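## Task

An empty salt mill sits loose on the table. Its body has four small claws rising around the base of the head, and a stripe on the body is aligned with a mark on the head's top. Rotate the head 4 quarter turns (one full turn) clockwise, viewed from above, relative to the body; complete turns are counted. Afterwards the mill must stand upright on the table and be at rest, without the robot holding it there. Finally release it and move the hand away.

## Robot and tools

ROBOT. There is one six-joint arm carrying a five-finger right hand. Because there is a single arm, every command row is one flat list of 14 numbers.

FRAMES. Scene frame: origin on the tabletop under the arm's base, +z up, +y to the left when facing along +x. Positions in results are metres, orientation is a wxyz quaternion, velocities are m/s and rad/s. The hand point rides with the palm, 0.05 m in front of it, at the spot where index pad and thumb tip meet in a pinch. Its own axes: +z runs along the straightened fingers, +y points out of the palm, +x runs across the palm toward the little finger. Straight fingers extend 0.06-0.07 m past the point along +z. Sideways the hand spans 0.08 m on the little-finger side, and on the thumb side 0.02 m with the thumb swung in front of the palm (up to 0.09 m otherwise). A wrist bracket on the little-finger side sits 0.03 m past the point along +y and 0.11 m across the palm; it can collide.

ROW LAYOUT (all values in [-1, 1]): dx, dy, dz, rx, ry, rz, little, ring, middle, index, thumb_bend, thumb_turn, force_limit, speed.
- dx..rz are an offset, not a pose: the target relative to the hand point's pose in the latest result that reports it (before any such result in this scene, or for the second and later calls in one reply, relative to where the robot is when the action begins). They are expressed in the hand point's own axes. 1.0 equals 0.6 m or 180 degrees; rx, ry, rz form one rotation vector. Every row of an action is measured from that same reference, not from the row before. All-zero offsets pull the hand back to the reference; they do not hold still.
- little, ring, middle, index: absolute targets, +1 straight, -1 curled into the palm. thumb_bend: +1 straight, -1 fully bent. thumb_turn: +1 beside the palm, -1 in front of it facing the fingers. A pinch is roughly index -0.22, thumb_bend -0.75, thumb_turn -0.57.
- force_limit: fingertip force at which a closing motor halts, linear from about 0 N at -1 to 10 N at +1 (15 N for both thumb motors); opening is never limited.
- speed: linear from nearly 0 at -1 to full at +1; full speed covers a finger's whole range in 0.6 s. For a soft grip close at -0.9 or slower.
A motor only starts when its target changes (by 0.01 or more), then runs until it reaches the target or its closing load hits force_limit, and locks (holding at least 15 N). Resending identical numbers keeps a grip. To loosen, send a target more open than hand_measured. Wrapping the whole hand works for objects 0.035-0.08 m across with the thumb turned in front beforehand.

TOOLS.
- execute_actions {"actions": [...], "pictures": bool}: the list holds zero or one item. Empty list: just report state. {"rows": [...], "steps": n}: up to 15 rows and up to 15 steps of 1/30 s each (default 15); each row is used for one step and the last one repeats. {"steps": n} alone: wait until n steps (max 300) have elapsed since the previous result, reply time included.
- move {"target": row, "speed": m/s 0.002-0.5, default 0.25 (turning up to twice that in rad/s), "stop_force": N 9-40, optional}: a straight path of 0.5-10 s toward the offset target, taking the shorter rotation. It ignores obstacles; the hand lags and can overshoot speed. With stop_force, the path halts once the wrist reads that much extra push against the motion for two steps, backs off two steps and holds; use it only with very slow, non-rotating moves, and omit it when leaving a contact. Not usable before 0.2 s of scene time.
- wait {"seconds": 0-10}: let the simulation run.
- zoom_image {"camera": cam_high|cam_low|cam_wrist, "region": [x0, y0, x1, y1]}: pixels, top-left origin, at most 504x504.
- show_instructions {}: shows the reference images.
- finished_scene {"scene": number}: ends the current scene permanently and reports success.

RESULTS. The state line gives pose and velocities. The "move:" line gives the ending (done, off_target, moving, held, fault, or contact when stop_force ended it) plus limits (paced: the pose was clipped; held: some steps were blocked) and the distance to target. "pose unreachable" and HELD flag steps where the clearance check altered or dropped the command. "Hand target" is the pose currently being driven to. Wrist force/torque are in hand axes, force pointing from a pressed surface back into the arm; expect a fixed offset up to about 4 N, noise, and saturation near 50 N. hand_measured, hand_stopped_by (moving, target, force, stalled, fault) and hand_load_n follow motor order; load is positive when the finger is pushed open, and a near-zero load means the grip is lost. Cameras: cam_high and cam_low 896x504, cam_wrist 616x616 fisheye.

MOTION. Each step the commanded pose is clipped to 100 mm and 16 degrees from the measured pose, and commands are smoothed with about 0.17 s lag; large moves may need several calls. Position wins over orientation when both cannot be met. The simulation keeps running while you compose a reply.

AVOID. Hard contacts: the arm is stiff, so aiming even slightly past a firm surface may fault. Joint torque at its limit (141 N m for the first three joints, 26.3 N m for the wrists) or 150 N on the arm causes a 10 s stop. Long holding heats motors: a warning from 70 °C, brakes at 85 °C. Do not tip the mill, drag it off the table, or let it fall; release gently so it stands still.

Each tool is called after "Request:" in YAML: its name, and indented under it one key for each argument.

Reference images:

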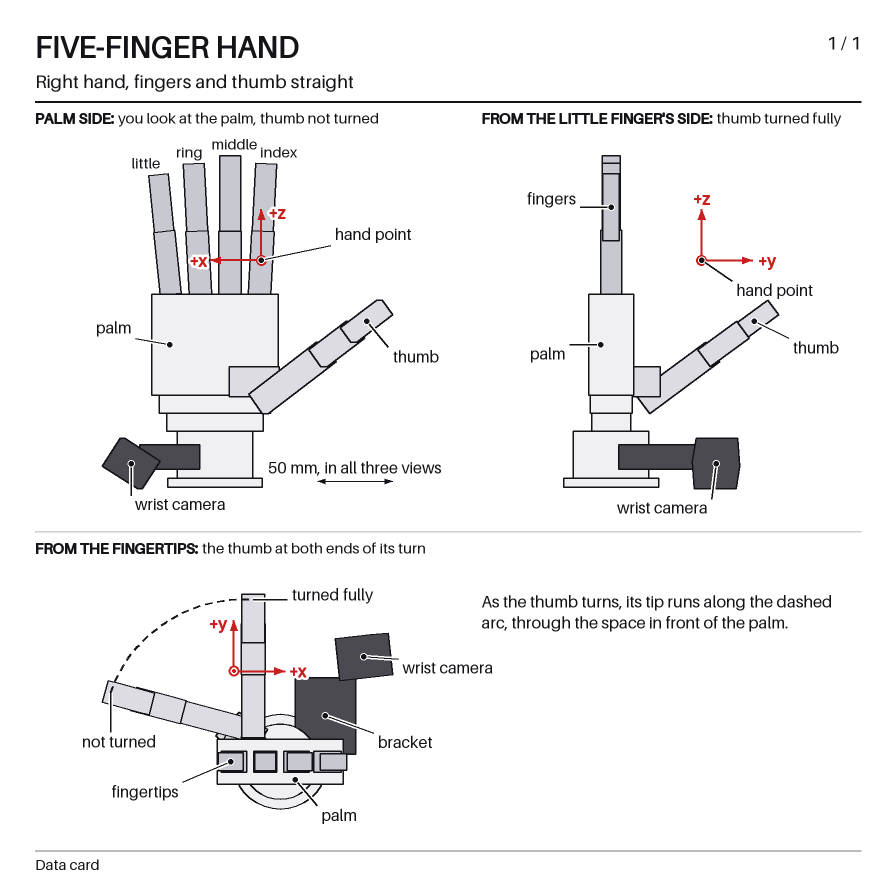

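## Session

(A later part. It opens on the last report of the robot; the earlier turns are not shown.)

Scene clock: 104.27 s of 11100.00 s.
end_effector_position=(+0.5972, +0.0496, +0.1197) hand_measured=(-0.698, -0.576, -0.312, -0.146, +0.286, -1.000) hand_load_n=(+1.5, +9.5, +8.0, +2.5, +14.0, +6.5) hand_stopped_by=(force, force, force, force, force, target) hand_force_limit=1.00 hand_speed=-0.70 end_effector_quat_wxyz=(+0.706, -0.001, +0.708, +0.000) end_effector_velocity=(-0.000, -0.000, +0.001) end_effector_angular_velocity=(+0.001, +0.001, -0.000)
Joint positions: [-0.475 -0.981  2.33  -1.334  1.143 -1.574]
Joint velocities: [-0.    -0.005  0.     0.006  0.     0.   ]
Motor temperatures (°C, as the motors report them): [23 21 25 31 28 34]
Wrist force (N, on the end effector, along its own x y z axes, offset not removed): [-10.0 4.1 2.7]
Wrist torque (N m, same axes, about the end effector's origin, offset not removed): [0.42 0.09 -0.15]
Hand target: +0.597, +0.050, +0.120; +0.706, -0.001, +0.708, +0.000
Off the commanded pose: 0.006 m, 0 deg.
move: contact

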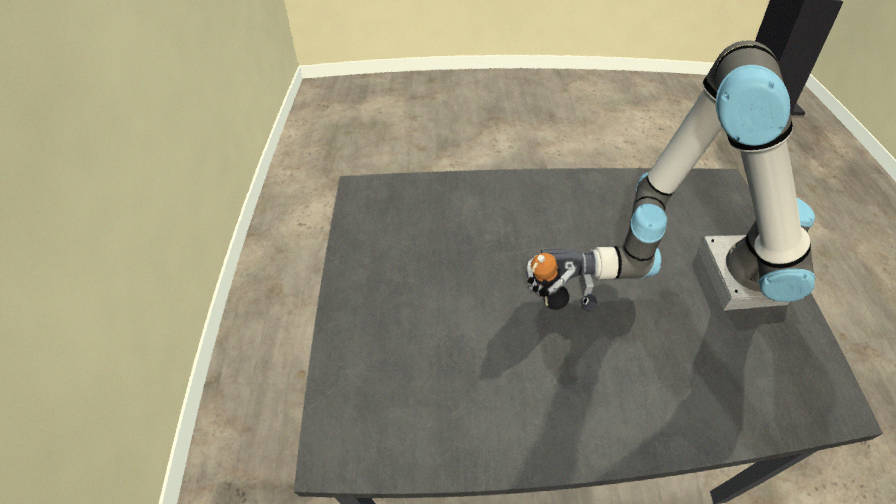

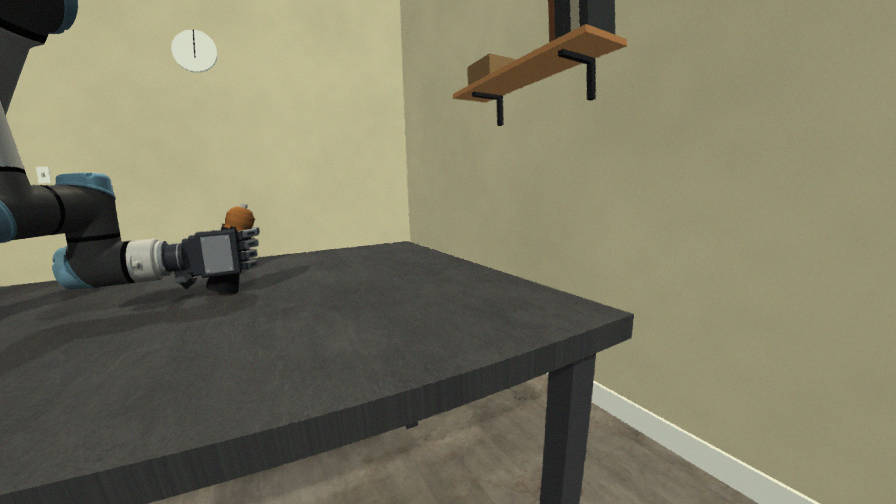

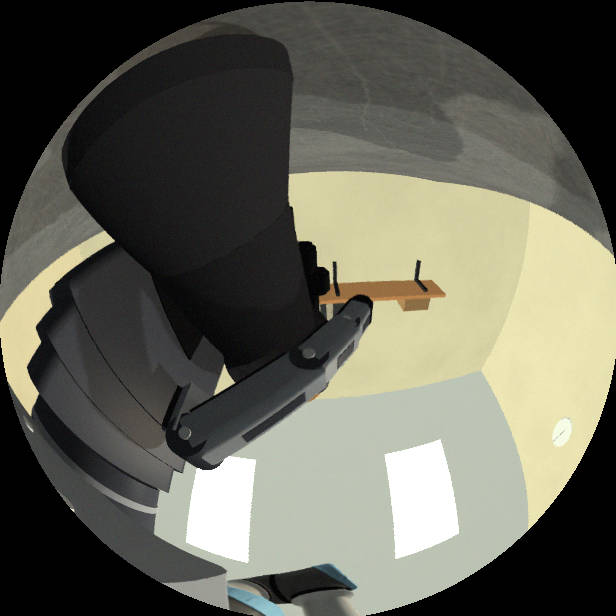

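Request:
move:
  target: [-0.001,0,0,0,0,0,0.1,0.1,0.0,-0.08,0.35,-1,0,-0.6]
  speed: 0.01

Request:
move:
  target: [0,0,-0.055,0,0,0,0.1,0.1,0.0,-0.08,0.35,-1,0,-0.6]
  speed: 0.012

Scene clock: 107.13 s of 11100.00 s.
end_effector_position=(+0.5972, +0.0496, +0.1203) hand_measured=(+0.100, +0.100, +0.000, -0.080, +0.350, -1.000) hand_load_n=(+0.0, +0.0, +0.0, +0.0, +0.0, +0.0) hand_stopped_by=(target, target, target, target, target, target) hand_force_limit=0.00 hand_speed=-0.60 end_effector_quat_wxyz=(+0.706, -0.001, +0.708, +0.000) end_effector_velocity=(-0.000, -0.000, +0.000) end_effector_angular_velocity=(+0.001, -0.000, -0.001)
Joint positions: [-0.475 -0.983  2.331 -1.332  1.143 -1.574]
Joint velocities: [ 0.     0.     0.    -0.001  0.001  0.001]
Motor temperatures (°C, as the motors report them): [23 21 25 31 28 34]
Wrist force (N, on the end effector, along its own x y z axes, offset not removed): [-0.8 2.4 3.5]
Wrist torque (N m, same axes, about the end effector's origin, offset not removed): [0.15 -0.09 -0.09]
Hand target: +0.597, +0.050, +0.120; +0.706, -0.001, +0.708, +0.000
Off the commanded pose: 0.000 m, 0 deg.
move: done

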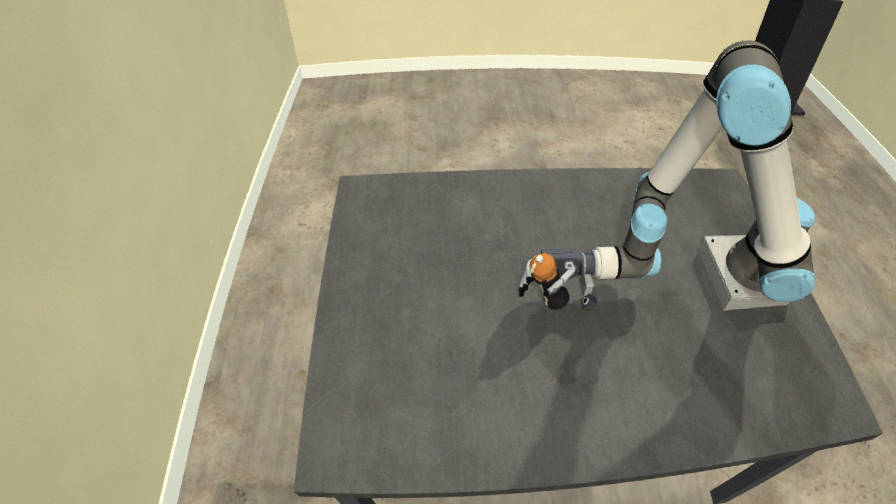

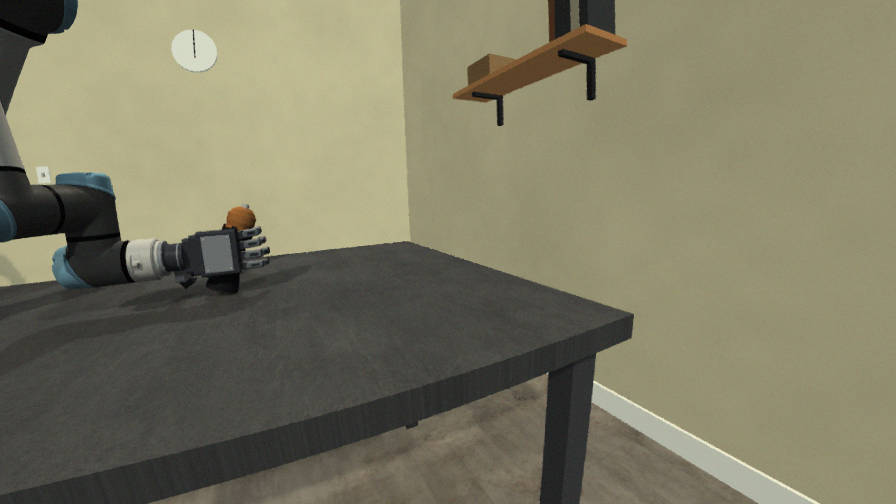

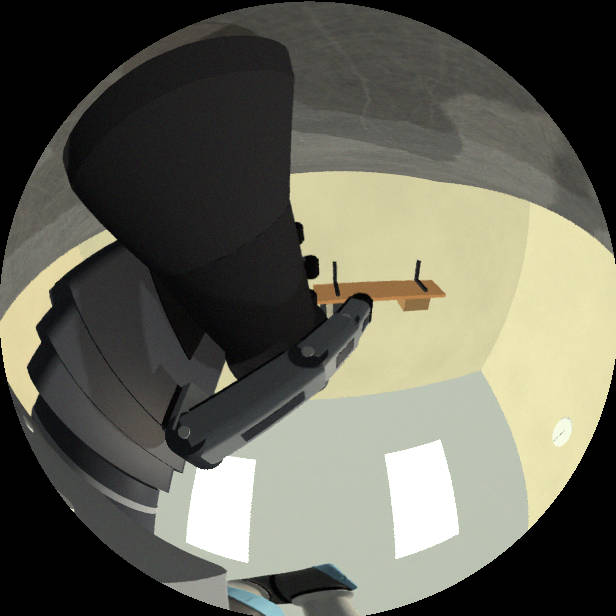

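Scene clock: 110.10 s of 11100.00 s.
end_effector_position=(+0.5646, +0.0496, +0.1204) hand_measured=(+0.100, +0.100, +0.000, -0.080, +0.350, -1.000) hand_load_n=(+0.0, +0.0, +0.0, +0.0, +1.0, -1.5) hand_stopped_by=(target, target, target, target, target, target) hand_force_limit=0.00 hand_speed=-0.60 end_effector_quat_wxyz=(+0.706, -0.001, +0.708, +0.000) end_effector_velocity=(-0.004, +0.001, +0.000) end_effector_angular_velocity=(-0.001, -0.000, +0.001)
Joint positions: [-0.521 -1.007  2.425 -1.402  1.096 -1.575]
Joint velocities: [-0.004 -0.002  0.01  -0.008 -0.006 -0.001]
Motor temperatures (°C, as the motors report them): [23 21 25 31 28 34]
Wrist force (N, on the end effector, along its own x y z axes, offset not removed): [0.9 3.3 1.4]
Wrist torque (N m, same axes, about the end effector's origin, offset not removed): [0.53 -0.07 -0.04]
Hand target: +0.564, +0.050, +0.120; +0.706, -0.001, +0.708, +0.000
Off the commanded pose: 0.000 m, 0 deg.
move: done

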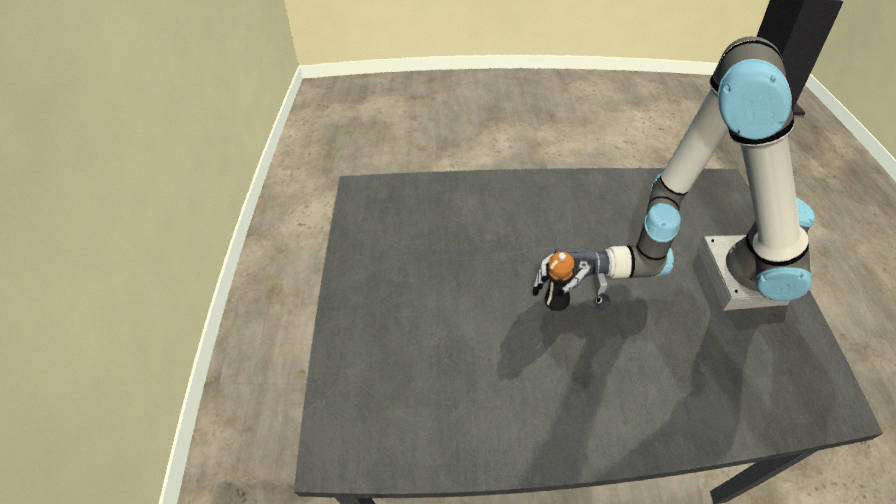

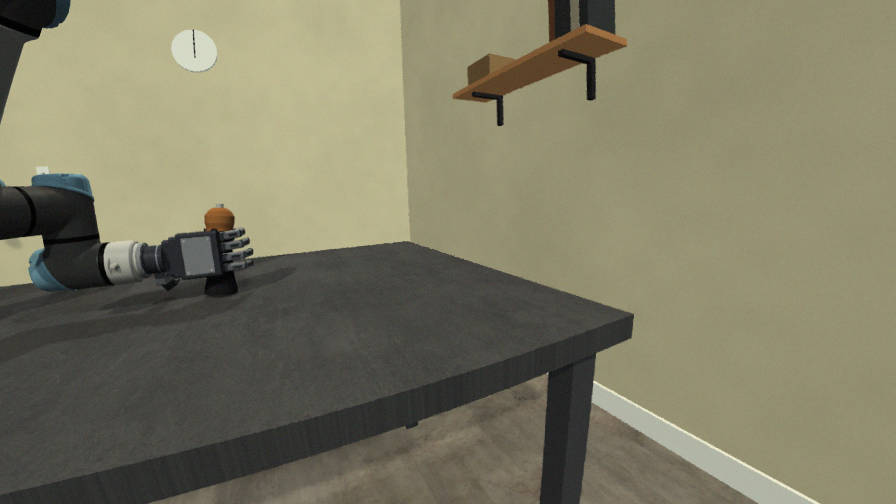

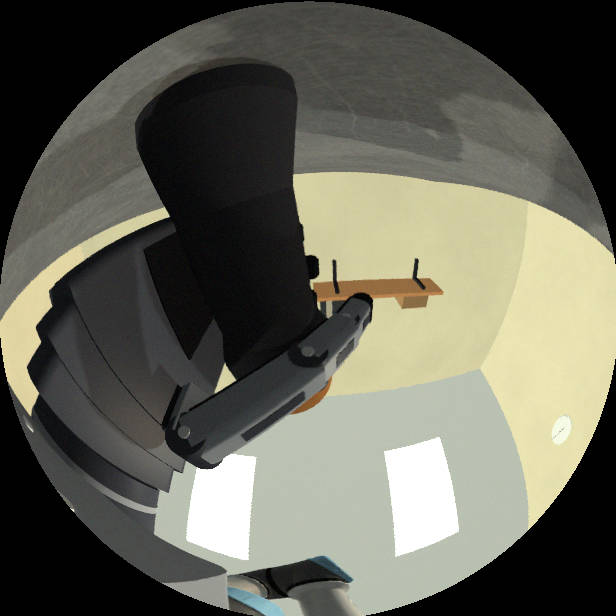

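Request:
move:
  target: [0,-0.018,-0.015,0,0,0,1,1,1,1,1,-1,0,-0.7]
  speed: 0.01

Request:
move:
  target: [-0.03,-0.1,-0.1,0,0,0,1,1,1,1,1,-1,0,-0.7]
  speed: 0.08

Request:
zoom_image:
  camera: "cam_high"
  region: [500, 220, 640, 330]

Scene clock: 114.27 s of 11100.00 s.
end_effector_position=(+0.5556, +0.0388, +0.1204) hand_measured=(+1.000, +1.000, +1.000, +1.000, +1.000, -1.000) hand_load_n=(+0.0, +0.0, +0.0, +0.0, +0.0, +0.0) hand_stopped_by=(target, target, target, target, target, target) hand_force_limit=0.00 hand_speed=-0.70 end_effector_quat_wxyz=(+0.706, -0.001, +0.708, +0.000) end_effector_velocity=(+0.000, -0.000, +0.000) end_effector_angular_velocity=(-0.001, -0.001, -0.000)
Joint positions: [-0.57  -1.012  2.449 -1.42   1.047 -1.576]
Joint velocities: [-0.     0.    -0.    -0.001  0.     0.   ]
Motor temperatures (°C, as the motors report them): [23 21 25 31 28 34]
Wrist force (N, on the end effector, along its own x y z axes, offset not removed): [-1.7 2.8 1.5]
Wrist torque (N m, same axes, about the end effector's origin, offset not removed): [0.35 0.17 -0.11]
Hand target: +0.556, +0.039, +0.120; +0.706, -0.001, +0.708, +0.000
Off the commanded pose: 0.000 m, 0 deg.
move: done

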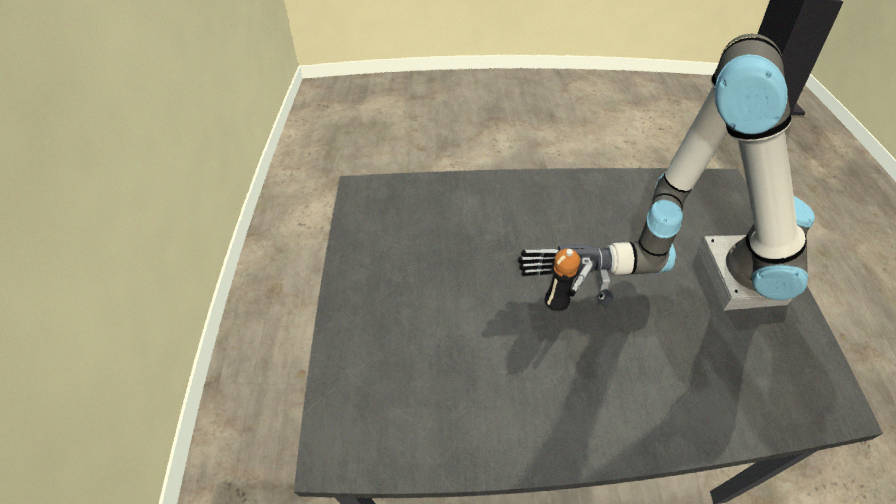

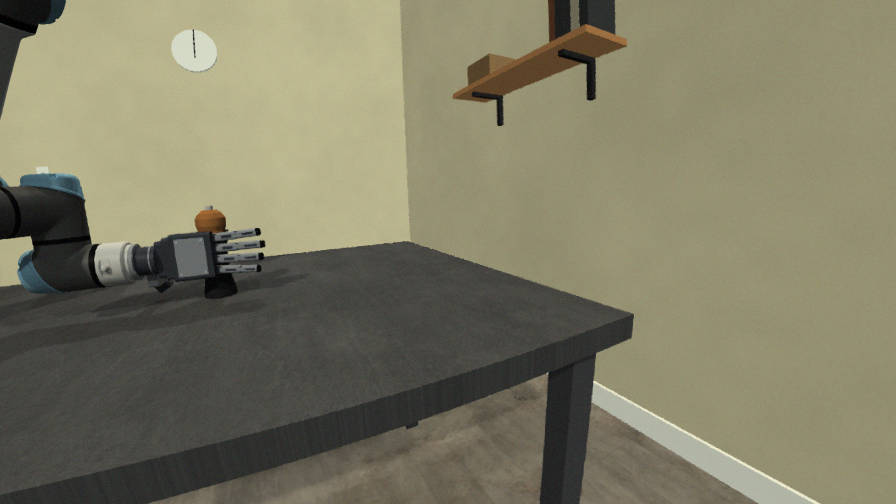

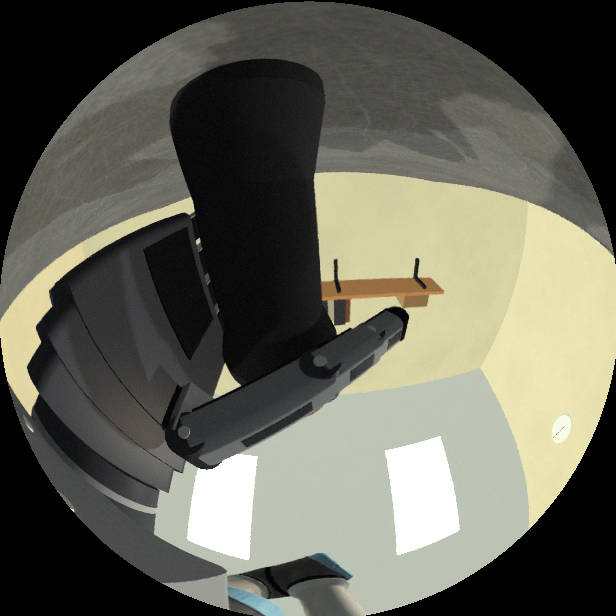

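Scene clock: 115.87 s of 11100.00 s.
end_effector_position=(+0.4959, -0.0209, +0.1387) hand_measured=(+1.000, +1.000, +1.000, +1.000, +1.000, -1.000) hand_load_n=(+0.0, +0.0, +0.0, +0.0, +0.0, +0.0) hand_stopped_by=(target, target, target, target, target, target) hand_force_limit=0.00 hand_speed=-0.70 end_effector_quat_wxyz=(+0.706, -0.001, +0.708, +0.000) end_effector_velocity=(-0.002, -0.002, +0.001) end_effector_angular_velocity=(-0.000, -0.000, +0.002)
Joint positions: [-0.909 -1.111  2.589 -1.458  0.709 -1.583]
Joint velocities: [-0.014 -0.004  0.003  0.001 -0.015 -0.   ]
Motor temperatures (°C, as the motors report them): [23 21 25 31 28 34]
Wrist force (N, on the end effector, along its own x y z axes, offset not removed): [-0.9 3.5 1.4]
Wrist torque (N m, same axes, about the end effector's origin, offset not removed): [0.39 -0.01 -0.08]
Hand target: +0.496, -0.021, +0.139; +0.706, -0.001, +0.708, +0.000
Off the commanded pose: 0.000 m, 0 deg.
move: done

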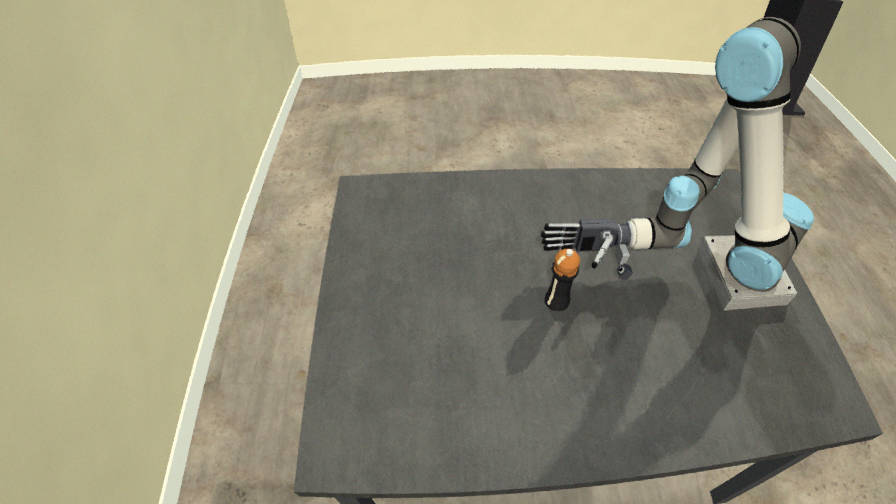

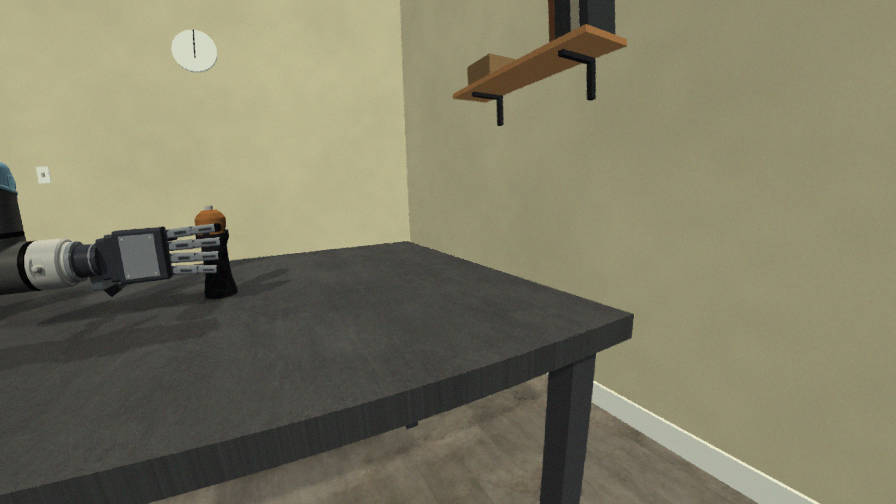

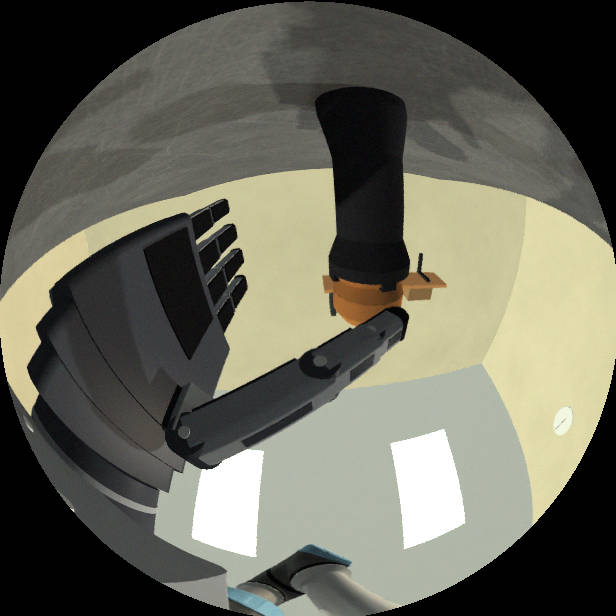

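Region (500, 220, 640, 330) of cam_high's 896x504 image, scaled by 3.600, with more detail than that image has; it fills the top 396 rows of this view, and the rest is white.

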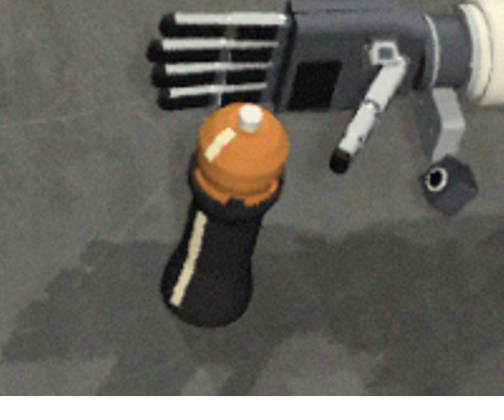

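Aligned. Move further clear.

Request:
move:
  target: [-0.15,-0.2,0,0,0,0,1,1,1,1,1,-1,0,-0.7]
  speed: 0.25

Request:
finished_scene:
  scene: 1

Scene clock: 118.07 s of 11100.00 s.
end_effector_position=(+0.4962, -0.1406, +0.2287) hand_measured=(+1.000, +1.000, +1.000, +1.000, +1.000, -1.000) hand_load_n=(+0.0, +0.0, +0.0, +0.0, +0.0, +0.0) hand_stopped_by=(target, target, target, target, target, target) hand_force_limit=0.00 hand_speed=-0.70 end_effector_quat_wxyz=(+0.707, -0.001, +0.708, +0.000) end_effector_velocity=(-0.000, -0.002, +0.001) end_effector_angular_velocity=(-0.003, +0.008, +0.002)
Joint positions: [-1.163 -1.356  2.384 -1.     0.455 -1.592]
Joint velocities: [-0.005 -0.004 -0.012  0.034 -0.006 -0.019]
Motor temperatures (°C, as the motors report them): [23 21 25 31 28 34]
Wrist force (N, on the end effector, along its own x y z axes, offset not removed): [-1.8 3.7 3.1]
Wrist torque (N m, same axes, about the end effector's origin, offset not removed): [0.38 0.11 -0.09]
Hand target: +0.496, -0.141, +0.229; +0.706, -0.001, +0.708, +0.000
Off the commanded pose: 0.000 m, 0 deg.
move: done

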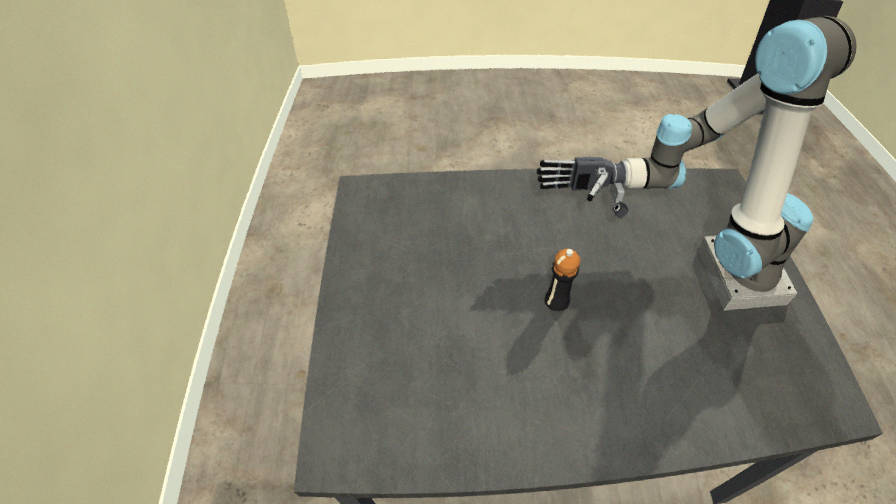

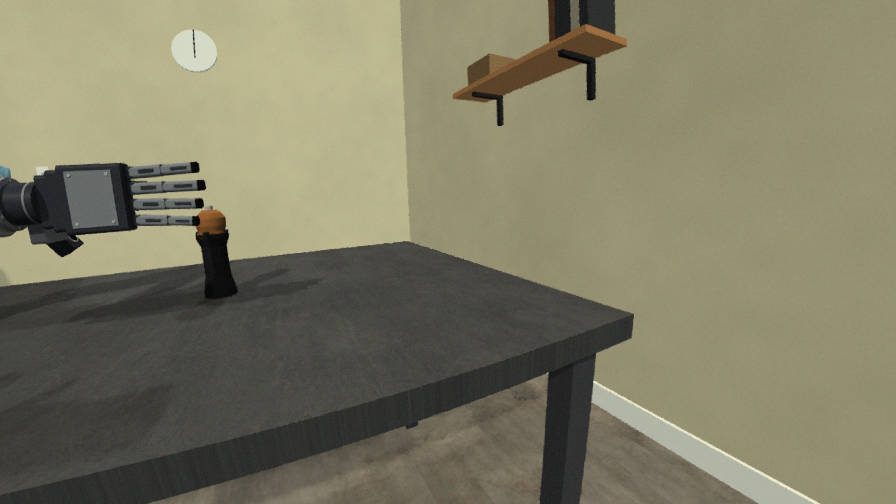

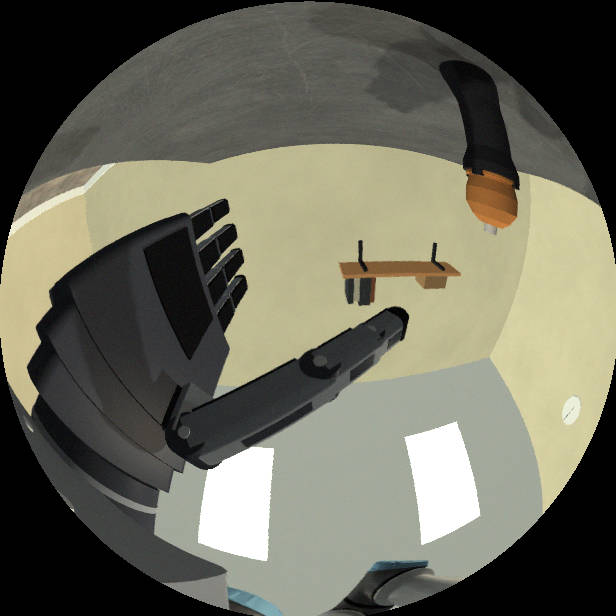

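The scene is finished: the task was done.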